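# Move desk box and foam blocks onto bookcase bottom shelf

## Task

Carry the cardboard box from the desk to the bookcase's lowest shelf and leave it upright, lying entirely within the rear half of that shelf. Both blue foam blocks must also be resting on that same shelf when you finish. The robot must not topple or be left leaning, since either one fails the job, and the result only counts if everything stays put without the robot holding or propping it.

## Robot and tools

Robot: TidyBot++, a four-caster mobile base (0.54 m long, 0.50 m wide, 0.38 m high) carrying one seven-joint arm with a two-finger gripper. The shoulder sits 0.12 m ahead of the base centre, 0.68 m off the floor. Cameras: base_camera (pinhole, 644x364) and wrist_camera (fisheye, 644x476, sees along the hand's pointing direction). A loose object may occasionally be nudged by something outside the robot.

Frames. Base frame: origin on the floor below the base centre, x forward, y left, z up, metres. hand_pose is reported in it and marks the spot between the finger pads; the hand's own z axis runs out along the fingers, and the fingers close along its y axis. The odometry frame is the base frame as it was when the scene began. base_odometry counts wheel rotation only, so slip shows up as travel and drift of a few cm and several degrees builds up over many moves. Heading runs -3.142 to 3.142, left positive. base_tilt is in degrees, forward and right positive; readings carry a fixed offset of up to about 1 degree plus noise.

execute_actions: arguments actions (a list holding exactly one action, or empty to just read state and pictures) and cameras (list of "base_camera", "wrist_camera" or "all"; omitted or null means all, [] means none). An action may contain base, joints, speeds. base holds one relative move measured from the base's last reported position: translate_m (metres, forward positive, -2 to 2), strafe_m (metres, left positive, -2 to 2) or rotate_rad (radians, counter-clockwise from above positive, -6.3 to 6.3). joints holds absolute target angles by name: joint_1_rad (any angle; arm swivel about vertical, positive clockwise from above, opposite to heading), joint_2_rad shoulder -2.249 to 2.249, joint_3_rad any angle (upper-arm twist), joint_4_rad elbow -2.579 to 2.579, joint_5_rad any angle (forearm twist), joint_6_rad wrist -2.099 to 2.099, joint_7_rad any angle (hand twist; hand down, positive is counter-clockwise from above, 1.57 opens fingers left/right), and gripper_pos 0 (open, gap about 85 mm) to 1 (closed, gap about 85 x (1 - gripper_pos) mm). Continuous joints go the short way, so big turns need steps under half a revolution. speeds caps top speed for that action only: translate_m and strafe_m 0.05 to 0.5 m/s, rotate_rad 0.1 to 1.57 rad/s (defaults are the maxima). A base move needing over 8.667 s is rejected; any action ends after 15 s. Unknown keys or out-of-range numbers reject the whole call with no motion. Anything not named keeps chasing its previous target.

Arm geometry with joint_1_rad 0, joint_3_rad 3.14, joint_5_rad 0 (near the start pose): the arm lies in the base's x-z plane. Tilt from vertical, forward positive: upper arm (0.42 m) = joint_2_rad; forearm (0.31 m) = joint_2_rad - joint_4_rad; hand (0.31 m) = that minus joint_6_rad. Reach ahead of the shoulder is the sum of length x sin(tilt), height above it the sum of length x cos(tilt). The arm starts folded, hand down, hand up to 0.08 m beyond the base front, elbow up to 1.15 m high. A downward hand reaches at most about 0.94 m high, and only near the base. Closed fingertips extend about 20 mm past the hand point.

Reading results. Tolerances for done: ±0.039 rad for joints 1 to 4, ±0.056 for 5 to 7, ±0.03 gripper. base_status and joint_status report done, off_target (stopped short, may still push), contact_stop or time_out (old target dropped, holds in place). For the base, done only means the wheels turned the commanded amount; a blocked base shoves until timeout and may still read done. "joint command not followed" with a cause means a self-collision check held back the arm targets (the gripper still moves); affected joints show not_followed and may be retried on later actions until new valid targets arrive. Nothing checks arm against base; "ARM HIT" flags a hard strike. on_its_own lists motion you did not command. motor_effort gives percent of max per motor, peak in brackets, with noise and offset. Gripper at 1 reading done means nothing was grasped; off_target means something is held.

Accuracy. Friction leaves joints a bit off while still reporting done; resending the same target does nothing. Correct by sending last command + (wanted - read). hand_pose can be off 1 to 2 cm; trust the images. A held load makes the arm sag; never command a loaded joint to its current reading.

Hazards. Don't drive while the arm is snagged above about 0.8 m: the robot can tip. Pushing or pulling sideways with a raised hand can lift wheels; retract the arm or back away to recover. Torque sensors fault above 104.5 N m (joints 1 to 4) or 51.3 N m (5 to 7), freezing the arm and gripper for 10 s while the base continues. Holding loads heats motors: MOTOR HOT from 60 °C, OVER-TEMPERATURE FAULT at 75 °C with the arm sinking and limit_stop_at_motor_heat statuses. Avoid drops, slams and hard shoves.

wait: seconds 0 to 10; no new command, returns state and images. zoom_image: camera plus region [x0, y0, x1, y1] in pixels of that camera's latest full image, at most 504x504. finished_scene: scene = current scene number; irreversible, reports success after the robot holds its last command. The simulation keeps running during replies, with the robot holding its last command; a stop in one call cancels the later calls in that reply.

Each tool is called after "Emit:" as name(argument=value, ...), one argument or row to a line, values as JSON.

## Session

Emit:
execute_actions(
  actions=[],
)

Scene clock: 0.00 s.
base_odometry: x=+0.000 y=+0.000 heading=+0.000 (m, m, rad; odometry frame)
base_tilt: forward=+0.1 right=-0.6 (deg)
base_status: not commanded
joint_positions: joint_1_rad=+0.031 joint_2_rad=-0.308 joint_3_rad=+3.121 joint_4_rad=-2.498 joint_5_rad=-0.044 joint_6_rad=-0.922 joint_7_rad=+1.570 gripper_pos=+0.000
joint_status: not commanded
motor_effort: joint_1_rad=-1 joint_2_rad=-4 joint_3_rad=+1 joint_4_rad=+17 joint_5_rad=+1 joint_6_rad=+2 joint_7_rad=-1 (%)
hand_pose: x=+0.2567 y=+0.0103 z=+0.5893 quat_wxyz=(-0.015, +1.000, -0.019, +0.015) (m; base frame)
pictures: base_camera, wrist_camera
Images, in order (width x height): base_camera 644x364, wrist_camera 644x476.

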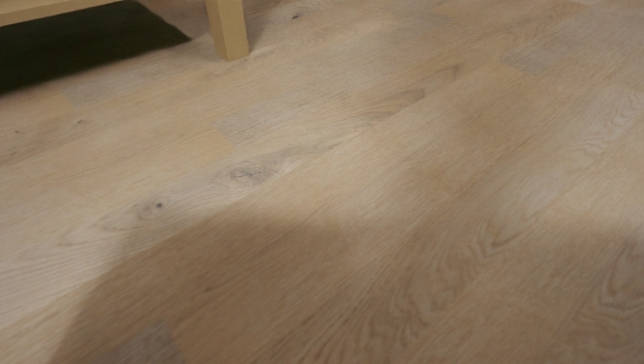

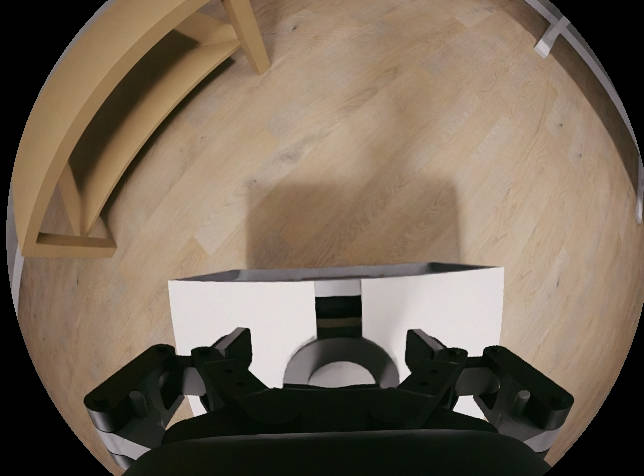

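Look around with the wrist raised.

Emit:
execute_actions(
  actions=[
    {"joints":{"joint_4_rad":-2.0,"joint_6_rad":-0.4}},
  ],
  cameras=["wrist_camera"],
)

Scene clock: 3.77 s.
base_odometry: x=+0.000 y=+0.000 heading=+0.000 (m, m, rad; odometry frame)
base_tilt: forward=+0.1 right=-0.6 (deg)
base_status: not commanded
joint_positions: joint_1_rad=+0.031 joint_2_rad=-0.308 joint_3_rad=+3.121 joint_4_rad=-2.007 joint_5_rad=-0.044 joint_6_rad=-0.428 joint_7_rad=+1.570 gripper_pos=+0.000
joint_status: all done
motor_effort: joint_1_rad=-1(1) joint_2_rad=-9(9) joint_3_rad=+1(0) joint_4_rad=+22(22) joint_5_rad=+1(1) joint_6_rad=+9(8) joint_7_rad=-1(1) (%)
hand_pose: x=+0.5675 y=+0.0036 z=+0.8786 quat_wxyz=(-0.013, +0.874, -0.017, +0.486) (m; base frame)
pictures: wrist_camera
Images, in order (width x height): wrist_camera 644x476.

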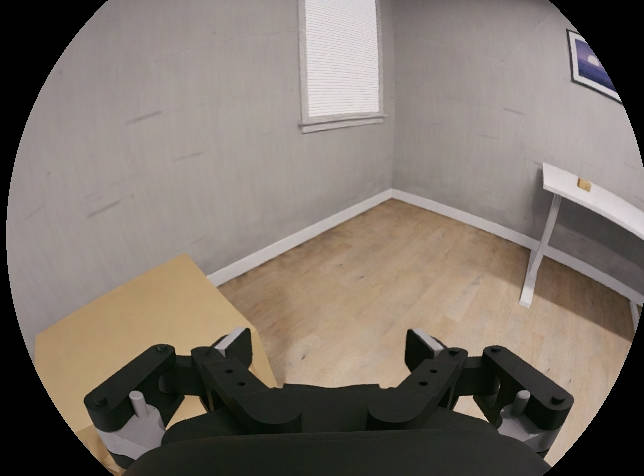

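Emit:
execute_actions(
  actions=[
    {"base":{"rotate_rad":-1.3}},
  ],
)

Emit:
execute_actions(
  actions=[
    {"base":{"rotate_rad":-1.5}},
  ],
)

Scene clock: 8.80 s.
base_odometry: x=+0.000 y=+0.000 heading=-1.300 (m, m, rad; odometry frame)
base_tilt: forward=+0.1 right=-0.6 (deg)
base_status: done
joint_positions: joint_1_rad=+0.031 joint_2_rad=-0.308 joint_3_rad=+3.122 joint_4_rad=-2.007 joint_5_rad=-0.044 joint_6_rad=-0.428 joint_7_rad=+1.570 gripper_pos=+0.000
joint_status: not commanded
motor_effort: joint_1_rad=-1(2) joint_2_rad=-9(10) joint_3_rad=+1(3) joint_4_rad=+22(22) joint_5_rad=+1(0) joint_6_rad=+8(8) joint_7_rad=-1(1) (%)
hand_pose: x=+0.5675 y=+0.0026 z=+0.8787 quat_wxyz=(-0.013, +0.874, -0.018, +0.486) (m; base frame)
pictures: base_camera, wrist_camera
Images, in order (width x height): base_camera 644x364, wrist_camera 644x476.

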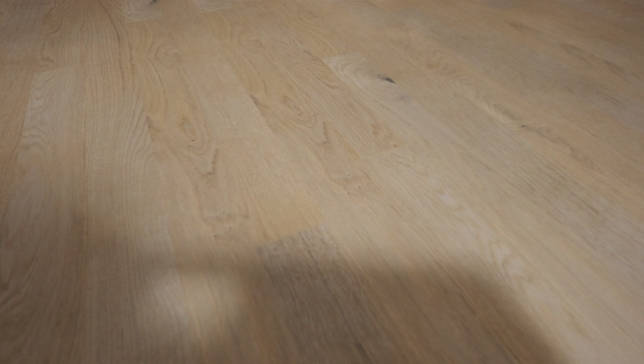

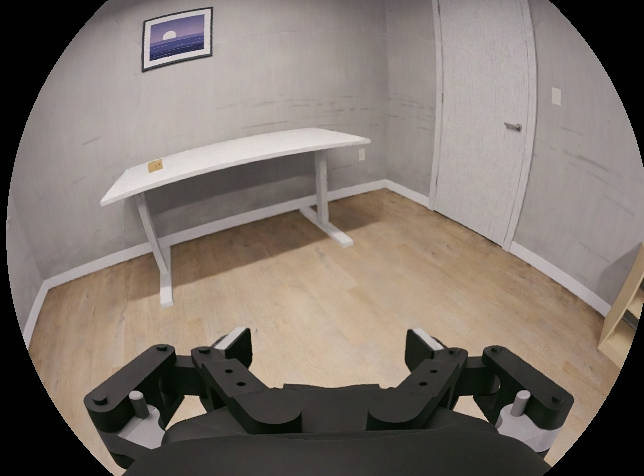

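Scene clock: 11.10 s.
base_odometry: x=+0.000 y=+0.000 heading=-2.799 (m, m, rad; odometry frame)
base_tilt: forward=+0.2 right=-0.6 (deg)
base_status: done
joint_positions: joint_1_rad=+0.031 joint_2_rad=-0.308 joint_3_rad=+3.123 joint_4_rad=-2.007 joint_5_rad=-0.044 joint_6_rad=-0.428 joint_7_rad=+1.570 gripper_pos=+0.000
joint_status: not commanded
motor_effort: joint_1_rad=-1(0) joint_2_rad=-9(11) joint_3_rad=+1(3) joint_4_rad=+22(22) joint_5_rad=+1(1) joint_6_rad=+8(8) joint_7_rad=-1(1) (%)
hand_pose: x=+0.5675 y=+0.0021 z=+0.8787 quat_wxyz=(-0.012, +0.874, -0.018, +0.486) (m; base frame)
pictures: base_camera, wrist_camera
Images, in order (width x height): base_camera 644x364, wrist_camera 644x476.

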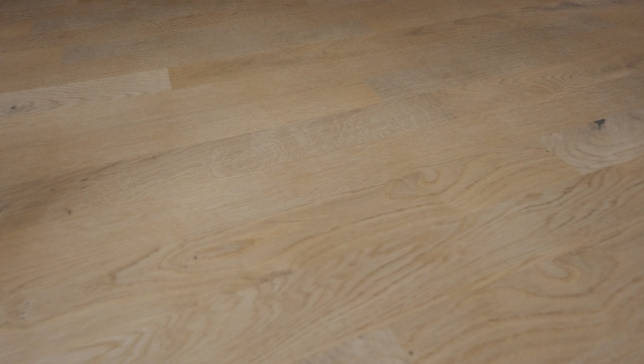

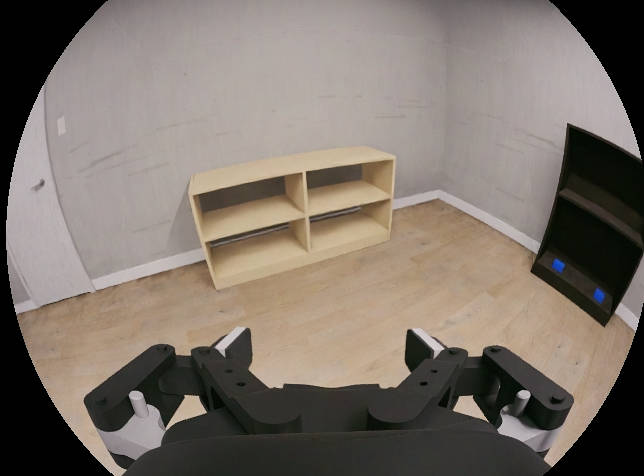

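Emit:
execute_actions(
  actions=[
    {"base":{"rotate_rad":1.92},"joints":{"joint_4_rad":-1.7,"joint_6_rad":-0.9}},
  ],
)

Emit:
execute_actions(
  actions=[
    {"base":{"translate_m":0.6}},
  ],
)

Scene clock: 18.47 s.
base_odometry: x=+0.000 y=+0.000 heading=-0.880 (m, m, rad; odometry frame)
base_tilt: forward=+0.1 right=-0.6 (deg)
base_status: done
joint_positions: joint_1_rad=+0.031 joint_2_rad=-0.308 joint_3_rad=+3.121 joint_4_rad=-1.708 joint_5_rad=-0.044 joint_6_rad=-0.867 joint_7_rad=+1.570 gripper_pos=+0.000
joint_status: all done
motor_effort: joint_1_rad=-1(1) joint_2_rad=-9(11) joint_3_rad=+1(2) joint_4_rad=+21(23) joint_5_rad=+1(0) joint_6_rad=+7(9) joint_7_rad=-1(1) (%)
hand_pose: x=+0.5398 y=+0.0087 z=+0.9366 quat_wxyz=(-0.016, +0.906, -0.010, +0.423) (m; base frame)
pictures: base_camera, wrist_camera
Images, in order (width x height): base_camera 644x364, wrist_camera 644x476.

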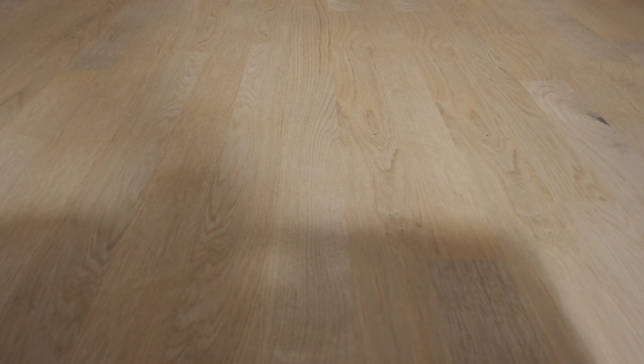

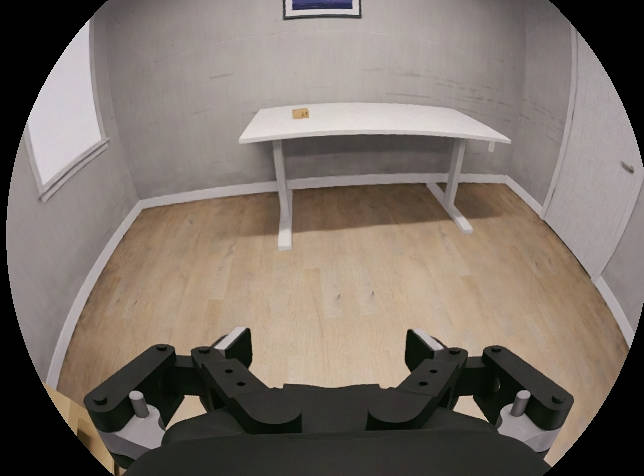

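Scene clock: 21.03 s.
base_odometry: x=+0.383 y=-0.462 heading=-0.879 (m, m, rad; odometry frame)
base_tilt: forward=+0.1 right=-0.5 (deg)
base_status: done
joint_positions: joint_1_rad=+0.031 joint_2_rad=-0.309 joint_3_rad=+3.121 joint_4_rad=-1.707 joint_5_rad=-0.044 joint_6_rad=-0.871 joint_7_rad=+1.570 gripper_pos=+0.000
joint_status: not commanded
motor_effort: joint_1_rad=-1(1) joint_2_rad=-8(12) joint_3_rad=+1(1) joint_4_rad=+21(22) joint_5_rad=+1(1) joint_6_rad=+7(8) joint_7_rad=-1(1) (%)
hand_pose: x=+0.5392 y=+0.0088 z=+0.9366 quat_wxyz=(-0.016, +0.906, -0.010, +0.423) (m; base frame)
pictures: base_camera, wrist_camera
Images, in order (width x height): base_camera 644x364, wrist_camera 644x476.

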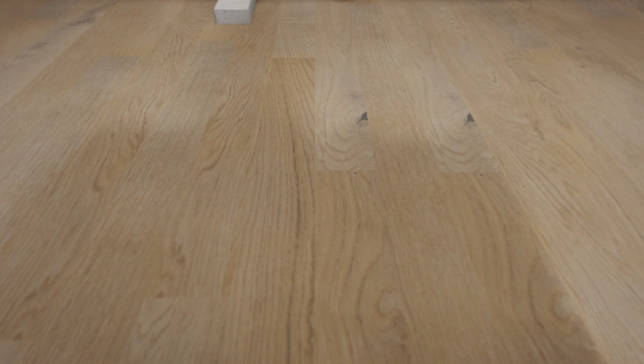

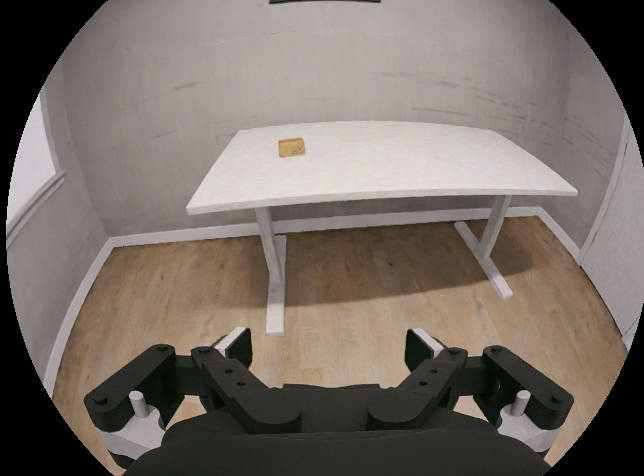

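Emit:
execute_actions(
  actions=[
    {"base":{"strafe_m":0.12}},
  ],
  cameras=[],
)

Emit:
execute_actions(
  actions=[
    {"base":{"translate_m":0.6},"joints":{"joint_2_rad":0.1,"joint_4_rad":-1.1,"joint_6_rad":-1.5}},
  ],
)

Scene clock: 28.43 s.
base_odometry: x=+0.476 y=-0.386 heading=-0.879 (m, m, rad; odometry frame)
base_tilt: forward=+0.1 right=-0.5 (deg)
base_status: done
joint_positions: joint_1_rad=+0.031 joint_2_rad=-0.309 joint_3_rad=+3.119 joint_4_rad=-1.707 joint_5_rad=-0.044 joint_6_rad=-0.871 joint_7_rad=+1.570 gripper_pos=+0.000
joint_status: not commanded
motor_effort: joint_1_rad=-1(0) joint_2_rad=-9(9) joint_3_rad=+0(3) joint_4_rad=+22(22) joint_5_rad=+1(0) joint_6_rad=+7(8) joint_7_rad=-1(1) (%)
hand_pose: x=+0.5391 y=+0.0095 z=+0.9366 quat_wxyz=(-0.017, +0.906, -0.009, +0.423) (m; base frame)
pictures: none
No camera images: the call's "cameras" was empty. Leave "cameras" out to get every camera's image.

Scene clock: 31.00 s.
base_odometry: x=+0.858 y=-0.848 heading=-0.879 (m, m, rad; odometry frame)
base_tilt: forward=+0.1 right=-0.6 (deg)
base_status: done
joint_positions: joint_1_rad=+0.031 joint_2_rad=+0.101 joint_3_rad=+3.119 joint_4_rad=-1.111 joint_5_rad=-0.044 joint_6_rad=-1.466 joint_7_rad=+1.570 gripper_pos=+0.000
joint_status: all done
motor_effort: joint_1_rad=-1(1) joint_2_rad=-21(25) joint_3_rad=+1(1) joint_4_rad=+19(22) joint_5_rad=+1(1) joint_6_rad=+4(9) joint_7_rad=-1(1) (%)
hand_pose: x=+0.5947 y=+0.0103 z=+0.9330 quat_wxyz=(-0.022, +0.973, -0.002, +0.230) (m; base frame)
pictures: base_camera, wrist_camera
Images, in order (width x height): base_camera 644x364, wrist_camera 644x476.

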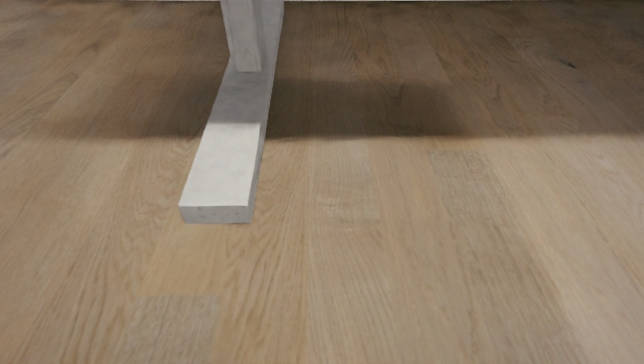

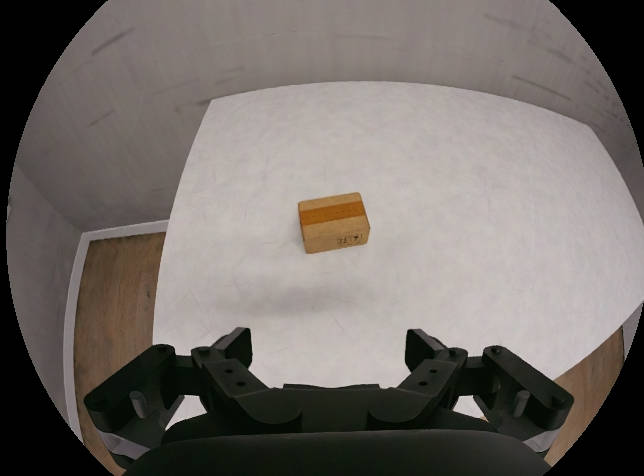

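Emit:
execute_actions(
  actions=[
    {"base":{"translate_m":0.15},"joints":{"joint_2_rad":0.55,"joint_4_rad":-0.5,"joint_6_rad":-2.09}},
  ],
)

Scene clock: 38.47 s.
base_odometry: x=+0.954 y=-0.963 heading=-0.879 (m, m, rad; odometry frame)
base_tilt: forward=+0.2 right=-0.6 (deg)
base_status: done
joint_positions: joint_1_rad=+0.031 joint_2_rad=+0.532 joint_3_rad=+3.119 joint_4_rad=-0.510 joint_5_rad=-0.044 joint_6_rad=-2.059 joint_7_rad=+1.570 gripper_pos=+0.000
joint_status: all done
motor_effort: joint_1_rad=-1(0) joint_2_rad=-33(35) joint_3_rad=+0(0) joint_4_rad=+15(20) joint_5_rad=+1(1) joint_6_rad=+0(5) joint_7_rad=-1(1) (%)
hand_pose: x=+0.6162 y=+0.0053 z=+0.8927 quat_wxyz=(-0.025, +0.999, +0.004, +0.021) (m; base frame)
pictures: base_camera, wrist_camera
Images, in order (width x height): base_camera 644x364, wrist_camera 644x476.

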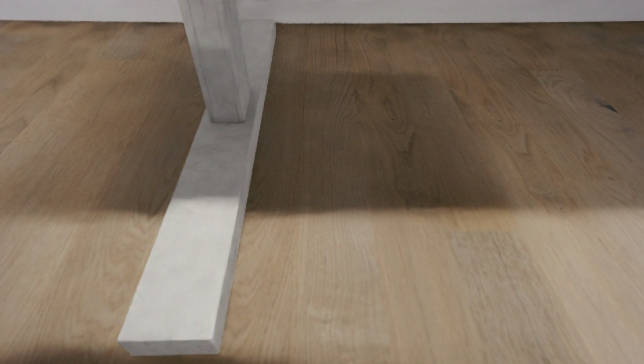

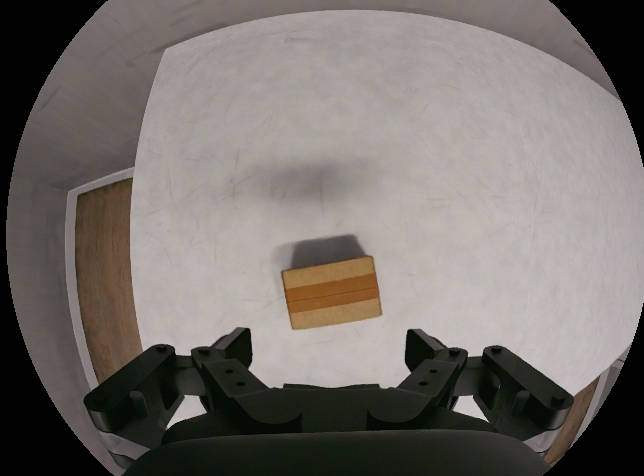

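Emit:
execute_actions(
  actions=[
    {"joints":{"joint_7_rad":0.15}},
  ],
  cameras=["wrist_camera"],
)

Scene clock: 42.03 s.
base_odometry: x=+0.954 y=-0.963 heading=-0.879 (m, m, rad; odometry frame)
base_tilt: forward=+0.2 right=-0.6 (deg)
base_status: not commanded
joint_positions: joint_1_rad=+0.031 joint_2_rad=+0.532 joint_3_rad=+3.119 joint_4_rad=-0.510 joint_5_rad=-0.044 joint_6_rad=-2.059 joint_7_rad=+0.165 gripper_pos=+0.000
joint_status: all done
motor_effort: joint_1_rad=-1(1) joint_2_rad=-32(32) joint_3_rad=+0(0) joint_4_rad=+15(15) joint_5_rad=+1(1) joint_6_rad=+0(1) joint_7_rad=-1(2) (%)
hand_pose: x=+0.6162 y=+0.0053 z=+0.8927 quat_wxyz=(-0.032, +0.766, -0.642, +0.000) (m; base frame)
pictures: wrist_camera
Images, in order (width x height): wrist_camera 644x476.

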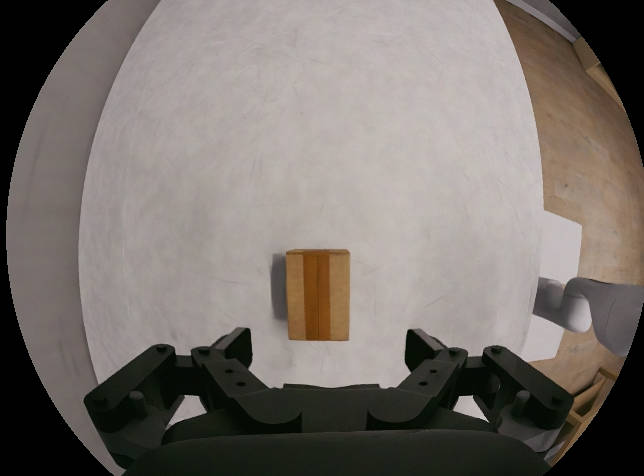

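Emit:
execute_actions(
  actions=[
    {"joints":{"joint_2_rad":0.514,"joint_4_rad":-0.85,"joint_6_rad":-1.75}},
  ],
  cameras=["wrist_camera"],
)

Scene clock: 48.97 s.
base_odometry: x=+0.954 y=-0.963 heading=-0.879 (m, m, rad; odometry frame)
base_tilt: forward=+0.1 right=-0.6 (deg)
base_status: not commanded
joint_positions: joint_1_rad=+0.031 joint_2_rad=+0.532 joint_3_rad=+3.119 joint_4_rad=-0.842 joint_5_rad=-0.044 joint_6_rad=-1.781 joint_7_rad=+0.165 gripper_pos=+0.000
joint_status: all done
motor_effort: joint_1_rad=-1(1) joint_2_rad=-34(36) joint_3_rad=+0(0) joint_4_rad=+17(17) joint_5_rad=+1(1) joint_6_rad=+0(0) joint_7_rad=-1(1) (%)
hand_pose: x=+0.6363 y=+0.0074 z=+0.7956 quat_wxyz=(-0.017, +0.762, -0.647, -0.023) (m; base frame)
pictures: wrist_camera
Images, in order (width x height): wrist_camera 644x476.

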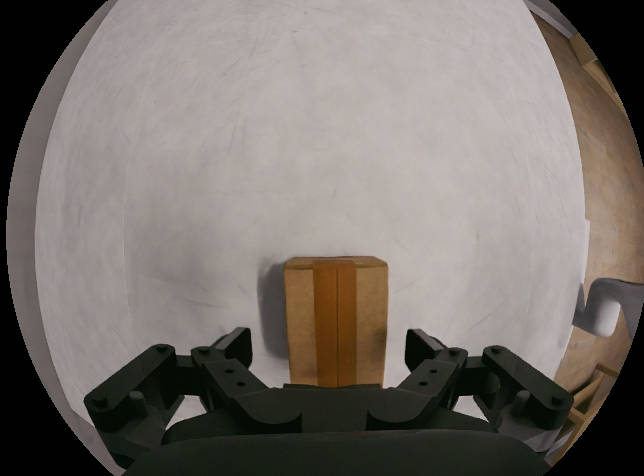

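Emit:
execute_actions(
  actions=[
    {"base":{"translate_m":-0.012},"joints":{"joint_4_rad":-1.02,"joint_6_rad":-1.57}},
  ],
  cameras=["wrist_camera"],
)

Emit:
execute_actions(
  actions=[
    {"joints":{"gripper_pos":1}},
  ],
  cameras=["wrist_camera"],
)

Emit:
execute_actions(
  actions=[
    {"joints":{"joint_4_rad":-0.75,"joint_6_rad":-1.88}},
  ],
  cameras=["wrist_camera"],
)

Emit:
execute_actions(
  actions=[
    {"base":{"translate_m":-0.8}},
  ],
  cameras=[],
)

Emit:
execute_actions(
  actions=[
    {"base":{"rotate_rad":3.1416},"joints":{"joint_2_rad":0,"joint_4_rad":-1.6,"joint_6_rad":-0.7,"joint_7_rad":1.57}},
  ],
)

Scene clock: 55.20 s.
base_odometry: x=+0.947 y=-0.954 heading=-0.879 (m, m, rad; odometry frame)
base_tilt: forward=+0.2 right=-0.6 (deg)
base_status: done
joint_positions: joint_1_rad=+0.031 joint_2_rad=+0.520 joint_3_rad=+3.119 joint_4_rad=-1.013 joint_5_rad=-0.044 joint_6_rad=-1.601 joint_7_rad=+0.165 gripper_pos=+0.000
joint_status: all done
motor_effort: joint_1_rad=-1(0) joint_2_rad=-33(37) joint_3_rad=-1(0) joint_4_rad=+17(18) joint_5_rad=+0(0) joint_6_rad=+0(1) joint_7_rad=-1(1) (%)
hand_pose: x=+0.6445 y=+0.0083 z=+0.7482 quat_wxyz=(-0.024, +0.759, -0.650, -0.015) (m; base frame)
pictures: wrist_camera
Images, in order (width x height): wrist_camera 644x476.

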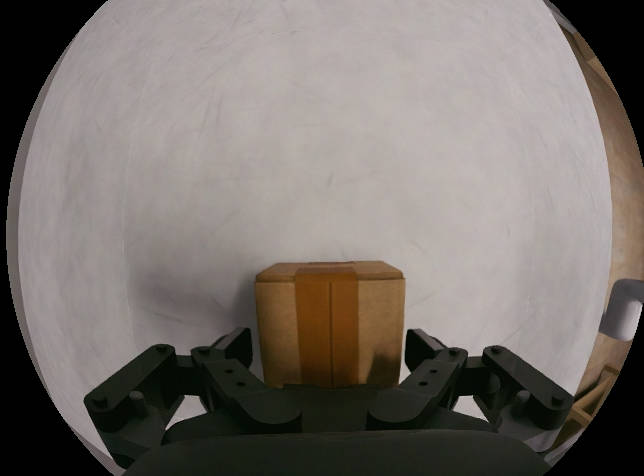

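Scene clock: 56.30 s.
base_odometry: x=+0.947 y=-0.954 heading=-0.879 (m, m, rad; odometry frame)
base_tilt: forward=+0.1 right=-0.6 (deg)
base_status: not commanded
joint_positions: joint_1_rad=+0.031 joint_2_rad=+0.518 joint_3_rad=+3.119 joint_4_rad=-1.014 joint_5_rad=-0.044 joint_6_rad=-1.601 joint_7_rad=+0.165 gripper_pos=+0.349
joint_status: gripper_pos off_target (ended at +0.349, target +1.000)
motor_effort: joint_1_rad=-1(1) joint_2_rad=-33(36) joint_3_rad=+0(1) joint_4_rad=+17(18) joint_5_rad=+1(1) joint_6_rad=+1(1) joint_7_rad=-1(2) (%)
hand_pose: x=+0.6439 y=+0.0083 z=+0.7489 quat_wxyz=(-0.024, +0.759, -0.650, -0.015) (m; base frame)
pictures: wrist_camera
Images, in order (width x height): wrist_camera 644x476.

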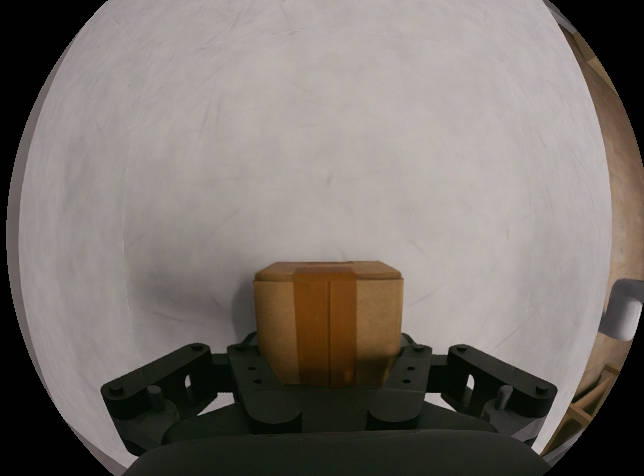

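Scene clock: 57.63 s.
base_odometry: x=+0.947 y=-0.954 heading=-0.879 (m, m, rad; odometry frame)
base_tilt: forward=+0.2 right=-0.6 (deg)
base_status: not commanded
joint_positions: joint_1_rad=+0.031 joint_2_rad=+0.518 joint_3_rad=+3.119 joint_4_rad=-0.761 joint_5_rad=-0.044 joint_6_rad=-1.850 joint_7_rad=+0.165 gripper_pos=+0.349
joint_status: all done
motor_effort: joint_1_rad=-1(1) joint_2_rad=-34(38) joint_3_rad=+0(1) joint_4_rad=+17(19) joint_5_rad=+1(1) joint_6_rad=+0(1) joint_7_rad=-1(1) (%)
hand_pose: x=+0.6322 y=+0.0070 z=+0.8272 quat_wxyz=(-0.025, +0.763, -0.646, -0.012) (m; base frame)
pictures: wrist_camera
Images, in order (width x height): wrist_camera 644x476.

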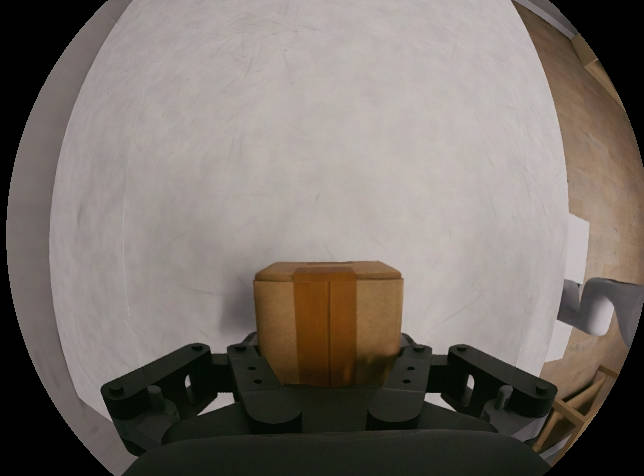

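Scene clock: 60.70 s.
base_odometry: x=+0.436 y=-0.338 heading=-0.879 (m, m, rad; odometry frame)
base_tilt: forward=+0.1 right=-0.6 (deg)
base_status: done
joint_positions: joint_1_rad=+0.031 joint_2_rad=+0.519 joint_3_rad=+3.119 joint_4_rad=-0.760 joint_5_rad=-0.044 joint_6_rad=-1.852 joint_7_rad=+0.165 gripper_pos=+0.349
joint_status: not commanded
motor_effort: joint_1_rad=-1(6) joint_2_rad=-34(38) joint_3_rad=+0(2) joint_4_rad=+17(18) joint_5_rad=+1(1) joint_6_rad=+0(1) joint_7_rad=-1(1) (%)
hand_pose: x=+0.6318 y=+0.0068 z=+0.8268 quat_wxyz=(-0.024, +0.763, -0.646, -0.013) (m; base frame)
pictures: none
No camera images: the call's "cameras" was empty. Leave "cameras" out to get every camera's image.

Scene clock: 64.07 s.
base_odometry: x=+0.436 y=-0.338 heading=+2.263 (m, m, rad; odometry frame)
base_tilt: forward=+0.1 right=-0.6 (deg)
base_status: done
joint_positions: joint_1_rad=+0.030 joint_2_rad=+0.029 joint_3_rad=+3.119 joint_4_rad=-1.592 joint_5_rad=-0.044 joint_6_rad=-0.728 joint_7_rad=+1.537 gripper_pos=+0.349
joint_status: all done
motor_effort: joint_1_rad=-1(6) joint_2_rad=-22(35) joint_3_rad=+0(2) joint_4_rad=+22(22) joint_5_rad=+1(1) joint_6_rad=+7(7) joint_7_rad=-1(1) (%)
hand_pose: x=+0.6668 y=+0.0068 z=+0.8684 quat_wxyz=(-0.026, +0.922, -0.029, +0.386) (m; base frame)
pictures: base_camera, wrist_camera
Images, in order (width x height): base_camera 644x364, wrist_camera 644x476.

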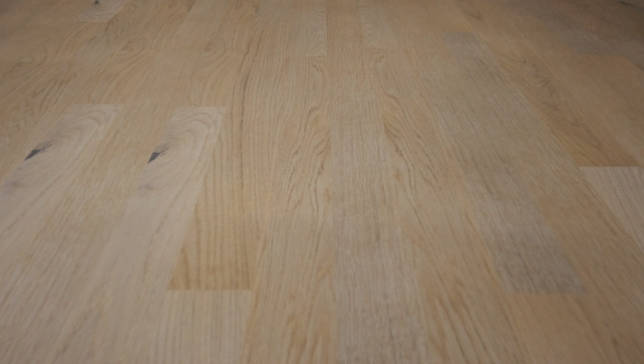

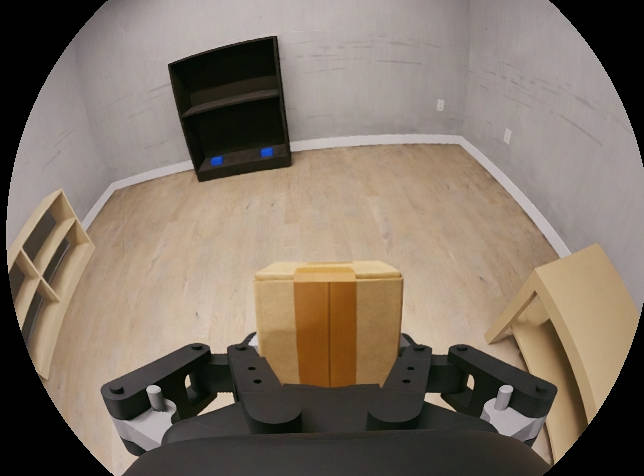

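Emit:
execute_actions(
  actions=[
    {"base":{"strafe_m":0.66}},
  ],
  cameras=[],
)

Emit:
execute_actions(
  actions=[
    {"base":{"translate_m":1.2},"joints":{"joint_2_rad":0.6,"joint_4_rad":-2.0,"joint_6_rad":0.6}},
  ],
)

Scene clock: 70.53 s.
base_odometry: x=-0.072 y=-0.759 heading=+2.263 (m, m, rad; odometry frame)
base_tilt: forward=+0.2 right=-0.6 (deg)
base_status: done
joint_positions: joint_1_rad=+0.030 joint_2_rad=+0.029 joint_3_rad=+3.119 joint_4_rad=-1.592 joint_5_rad=-0.044 joint_6_rad=-0.728 joint_7_rad=+1.537 gripper_pos=+0.349
joint_status: not commanded
motor_effort: joint_1_rad=-1(4) joint_2_rad=-21(22) joint_3_rad=+1(2) joint_4_rad=+22(22) joint_5_rad=+1(0) joint_6_rad=+7(8) joint_7_rad=-1(1) (%)
hand_pose: x=+0.6667 y=+0.0067 z=+0.8683 quat_wxyz=(-0.026, +0.922, -0.029, +0.386) (m; base frame)
pictures: none
No camera images: the call's "cameras" was empty. Leave "cameras" out to get every camera's image.

Scene clock: 74.30 s.
base_odometry: x=-0.838 y=+0.164 heading=+2.264 (m, m, rad; odometry frame)
base_tilt: forward=+0.1 right=-0.6 (deg)
base_status: done
joint_positions: joint_1_rad=+0.030 joint_2_rad=+0.596 joint_3_rad=+3.119 joint_4_rad=-1.996 joint_5_rad=-0.044 joint_6_rad=+0.565 joint_7_rad=+1.537 gripper_pos=+0.349
joint_status: all done
motor_effort: joint_1_rad=-1(0) joint_2_rad=-35(37) joint_3_rad=+0(1) joint_4_rad=+14(23) joint_5_rad=+1(1) joint_6_rad=+10(11) joint_7_rad=-1(1) (%)
hand_pose: x=+0.7983 y=-0.0126 z=+0.6245 quat_wxyz=(-0.011, +0.848, -0.045, +0.528) (m; base frame)
pictures: base_camera, wrist_camera
Images, in order (width x height): base_camera 644x364, wrist_camera 644x476.

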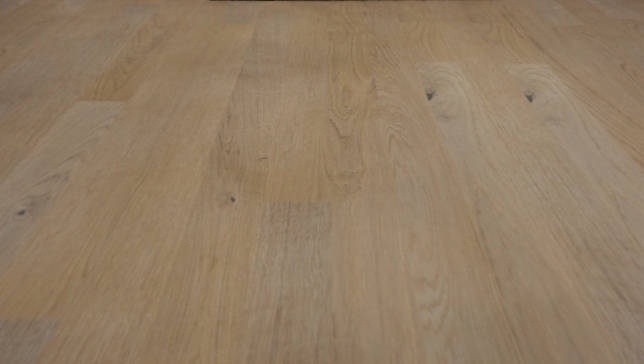

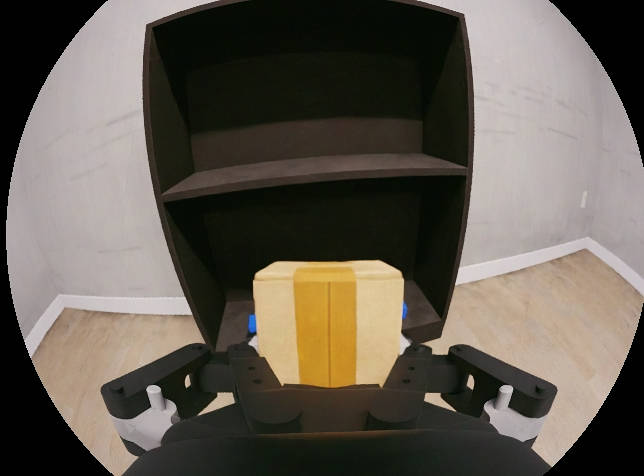

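Emit:
execute_actions(
  actions=[
    {"joints":{"joint_2_rad":1.5,"joint_4_rad":-0.3,"joint_6_rad":-1.3,"joint_7_rad":0}},
  ],
  cameras=[],
)

Emit:
execute_actions(
  actions=[
    {"joints":{"joint_2_rad":2.08,"joint_4_rad":0.53,"joint_6_rad":-1.62,"joint_7_rad":-1.6}},
  ],
  cameras=[],
)

Emit:
execute_actions(
  actions=[
    {"base":{"translate_m":0.3}},
  ],
)

Scene clock: 85.43 s.
base_odometry: x=-0.838 y=+0.164 heading=+2.264 (m, m, rad; odometry frame)
base_tilt: forward=+0.2 right=-0.6 (deg)
base_status: not commanded
joint_positions: joint_1_rad=+0.030 joint_2_rad=+1.485 joint_3_rad=+3.119 joint_4_rad=-0.315 joint_5_rad=-0.044 joint_6_rad=-1.269 joint_7_rad=+0.035 gripper_pos=+0.349
joint_status: all done
motor_effort: joint_1_rad=-1(1) joint_2_rad=-53(54) joint_3_rad=-1(1) joint_4_rad=+17(18) joint_5_rad=+1(1) joint_6_rad=+1(10) joint_7_rad=-1(2) (%)
hand_pose: x=+0.8673 y=+0.0017 z=+0.3369 quat_wxyz=(-0.049, +0.705, -0.708, +0.004) (m; base frame)
pictures: none
No camera images: the call's "cameras" was empty. Leave "cameras" out to get every camera's image.

Scene clock: 87.67 s.
base_odometry: x=-0.838 y=+0.164 heading=+2.264 (m, m, rad; odometry frame)
base_tilt: forward=+0.2 right=-0.6 (deg)
base_status: not commanded
joint_positions: joint_1_rad=+0.030 joint_2_rad=+2.070 joint_3_rad=+3.119 joint_4_rad=+0.515 joint_5_rad=-0.044 joint_6_rad=-1.588 joint_7_rad=-1.567 gripper_pos=+0.349
joint_status: all done
motor_effort: joint_1_rad=-1(1) joint_2_rad=-49(53) joint_3_rad=+0(1) joint_4_rad=+17(18) joint_5_rad=+0(0) joint_6_rad=+0(1) joint_7_rad=-1(0) (%)
hand_pose: x=+0.8027 y=-0.0024 z=+0.1748 quat_wxyz=(+0.000, -0.018, -0.999, -0.032) (m; base frame)
pictures: none
No camera images: the call's "cameras" was empty. Leave "cameras" out to get every camera's image.

Scene clock: 89.60 s.
base_odometry: x=-1.030 y=+0.395 heading=+2.264 (m, m, rad; odometry frame)
base_tilt: forward=+0.1 right=-0.6 (deg)
base_status: done
joint_positions: joint_1_rad=+0.030 joint_2_rad=+2.072 joint_3_rad=+3.119 joint_4_rad=+0.518 joint_5_rad=-0.044 joint_6_rad=-1.591 joint_7_rad=-1.567 gripper_pos=+0.349
joint_status: not commanded
motor_effort: joint_1_rad=-1(1) joint_2_rad=-48(51) joint_3_rad=-1(1) joint_4_rad=+18(18) joint_5_rad=+0(0) joint_6_rad=+0(1) joint_7_rad=-1(1) (%)
hand_pose: x=+0.8018 y=-0.0024 z=+0.1745 quat_wxyz=(+0.001, -0.018, -0.999, -0.032) (m; base frame)
pictures: base_camera, wrist_camera
Images, in order (width x height): base_camera 644x364, wrist_camera 644x476.

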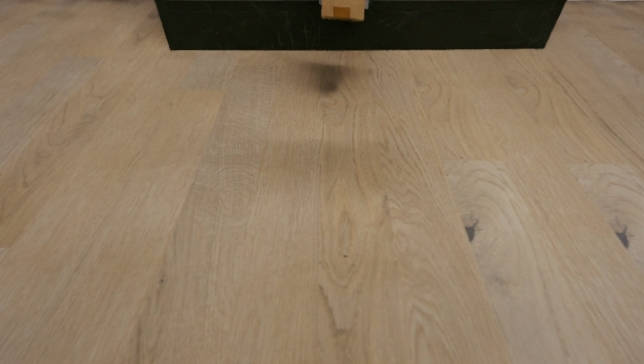

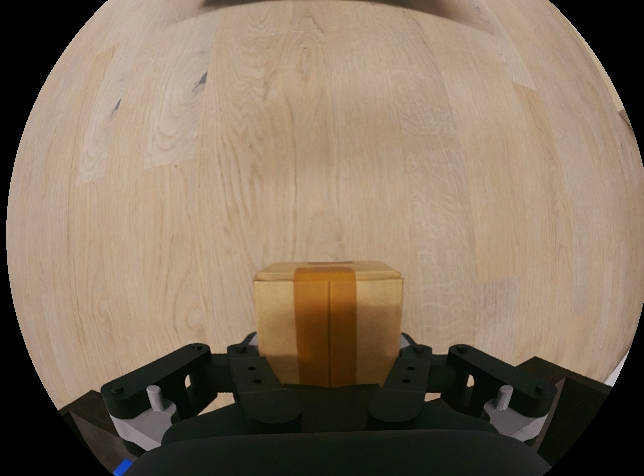

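Emit:
execute_actions(
  actions=[
    {"joints":{"joint_4_rad":0.62,"joint_6_rad":-1.71,"joint_7_rad":0.0,"joint_5_rad":0.03}},
  ],
  cameras=[],
)

Emit:
execute_actions(
  actions=[
    {"base":{"translate_m":0.15},"speeds":{"translate_m":0.1}},
  ],
)

Scene clock: 95.07 s.
base_odometry: x=-1.030 y=+0.395 heading=+2.264 (m, m, rad; odometry frame)
base_tilt: forward=+0.2 right=-0.6 (deg)
base_status: not commanded
joint_positions: joint_1_rad=+0.030 joint_2_rad=+2.072 joint_3_rad=+3.119 joint_4_rad=+0.607 joint_5_rad=+0.002 joint_6_rad=-1.677 joint_7_rad=-0.015 gripper_pos=+0.349
joint_status: all done
motor_effort: joint_1_rad=-1(1) joint_2_rad=-48(49) joint_3_rad=+0(0) joint_4_rad=+17(17) joint_5_rad=+1(1) joint_6_rad=+0(1) joint_7_rad=-1(1) (%)
hand_pose: x=+0.8005 y=-0.0174 z=+0.2018 quat_wxyz=(-0.006, +0.687, -0.727, -0.006) (m; base frame)
pictures: none
No camera images: the call's "cameras" was empty. Leave "cameras" out to get every camera's image.

Scene clock: 97.13 s.
base_odometry: x=-1.126 y=+0.510 heading=+2.264 (m, m, rad; odometry frame)
base_tilt: forward=+0.2 right=-0.6 (deg)
base_status: done
joint_positions: joint_1_rad=+0.030 joint_2_rad=+2.073 joint_3_rad=+3.119 joint_4_rad=+0.607 joint_5_rad=+0.003 joint_6_rad=-1.680 joint_7_rad=-0.015 gripper_pos=+0.349
joint_status: not commanded
motor_effort: joint_1_rad=-1(1) joint_2_rad=-48(50) joint_3_rad=+0(0) joint_4_rad=+17(18) joint_5_rad=+1(2) joint_6_rad=+0(1) joint_7_rad=-1(1) (%)
hand_pose: x=+0.7992 y=-0.0175 z=+0.2013 quat_wxyz=(-0.005, +0.687, -0.727, -0.008) (m; base frame)
pictures: base_camera, wrist_camera
Images, in order (width x height): base_camera 644x364, wrist_camera 644x476.

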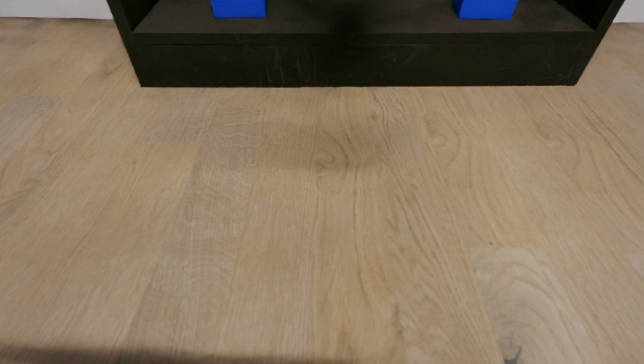

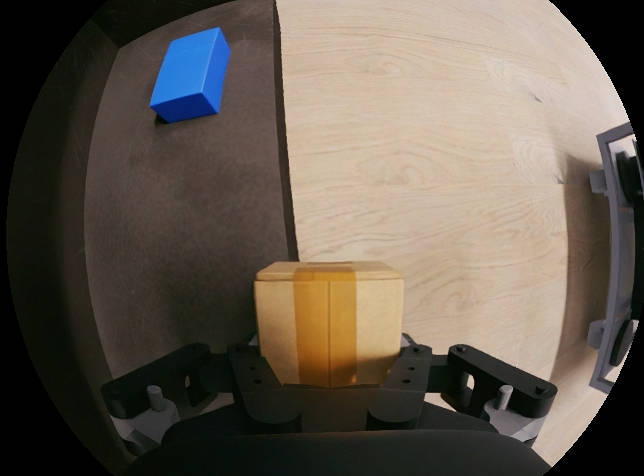

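Emit:
execute_actions(
  actions=[
    {"base":{"translate_m":0.235},"speeds":{"translate_m":0.1}},
  ],
)

Scene clock: 102.97 s.
base_odometry: x=-1.276 y=+0.691 heading=+2.264 (m, m, rad; odometry frame)
base_tilt: forward=+0.2 right=-0.6 (deg)
base_status: done
joint_positions: joint_1_rad=+0.030 joint_2_rad=+2.088 joint_3_rad=+3.119 joint_4_rad=+0.609 joint_5_rad=+0.005 joint_6_rad=-1.725 joint_7_rad=-0.015 gripper_pos=+0.349
joint_status: not commanded
motor_effort: joint_1_rad=-1(1) joint_2_rad=-50(54) joint_3_rad=+0(0) joint_4_rad=+18(20) joint_5_rad=+1(1) joint_6_rad=+2(12) joint_7_rad=-1(2) (%)
hand_pose: x=+0.7780 y=-0.0175 z=+0.1920 quat_wxyz=(+0.017, +0.687, -0.726, -0.028) (m; base frame)
pictures: base_camera, wrist_camera
Images, in order (width x height): base_camera 644x364, wrist_camera 644x476.

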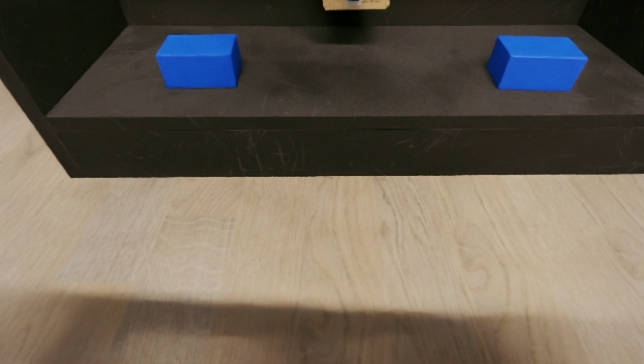

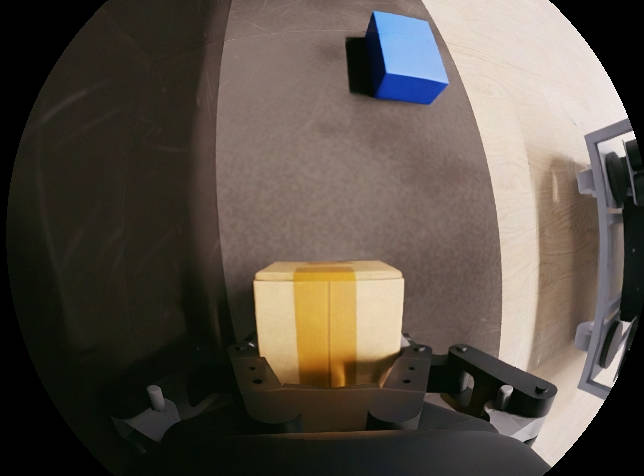

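Emit:
execute_actions(
  actions=[
    {"base":{"translate_m":-0.025},"joints":{"joint_4_rad":0.51,"joint_6_rad":-1.54}},
  ],
)

Scene clock: 108.17 s.
base_odometry: x=-1.260 y=+0.672 heading=+2.264 (m, m, rad; odometry frame)
base_tilt: forward=+0.1 right=-0.6 (deg)
base_status: done
joint_positions: joint_1_rad=+0.030 joint_2_rad=+2.087 joint_3_rad=+3.119 joint_4_rad=+0.513 joint_5_rad=+0.005 joint_6_rad=-1.568 joint_7_rad=-0.015 gripper_pos=+0.349
joint_status: all done
motor_effort: joint_1_rad=-1(2) joint_2_rad=-49(50) joint_3_rad=+0(0) joint_4_rad=+18(18) joint_5_rad=+1(2) joint_6_rad=+0(0) joint_7_rad=-1(1) (%)
hand_pose: x=+0.7990 y=-0.0178 z=+0.1622 quat_wxyz=(-0.005, +0.687, -0.727, -0.005) (m; base frame)
pictures: base_camera, wrist_camera
Images, in order (width x height): base_camera 644x364, wrist_camera 644x476.

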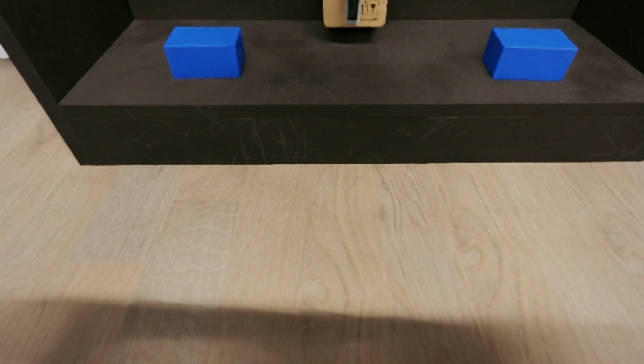

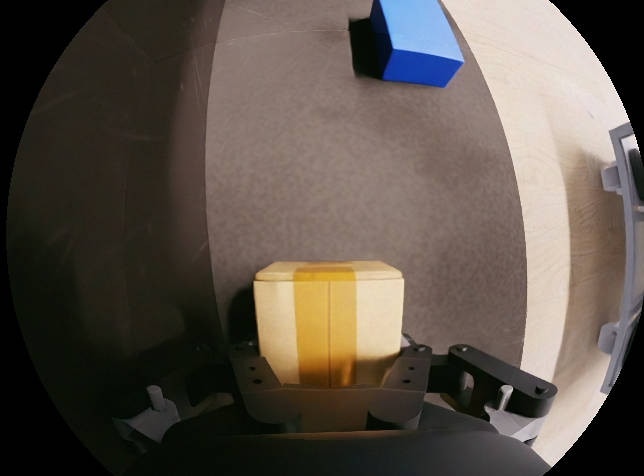

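Emit:
execute_actions(
  actions=[
    {"joints":{"joint_4_rad":0.42,"joint_6_rad":-1.45}},
  ],
)

Scene clock: 111.47 s.
base_odometry: x=-1.260 y=+0.672 heading=+2.264 (m, m, rad; odometry frame)
base_tilt: forward=+0.2 right=-0.6 (deg)
base_status: not commanded
joint_positions: joint_1_rad=+0.030 joint_2_rad=+2.087 joint_3_rad=+3.119 joint_4_rad=+0.423 joint_5_rad=+0.005 joint_6_rad=-1.482 joint_7_rad=-0.015 gripper_pos=+0.349
joint_status: all done
motor_effort: joint_1_rad=-1(1) joint_2_rad=-49(50) joint_3_rad=+0(0) joint_4_rad=+18(18) joint_5_rad=+1(1) joint_6_rad=+0(0) joint_7_rad=-1(1) (%)
hand_pose: x=+0.7964 y=-0.0171 z=+0.1336 quat_wxyz=(-0.004, +0.687, -0.726, -0.007) (m; base frame)
pictures: base_camera, wrist_camera
Images, in order (width x height): base_camera 644x364, wrist_camera 644x476.

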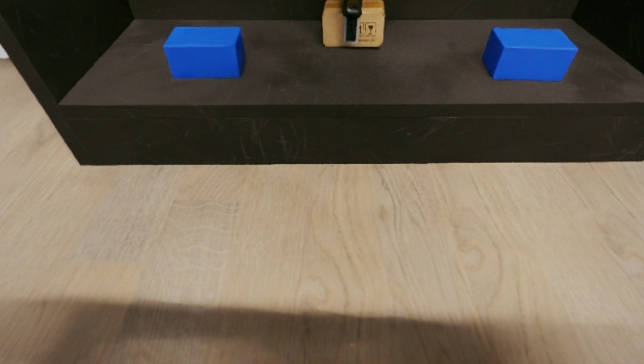

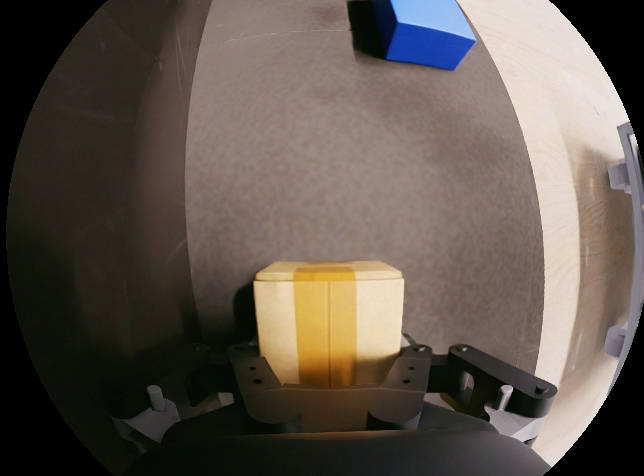

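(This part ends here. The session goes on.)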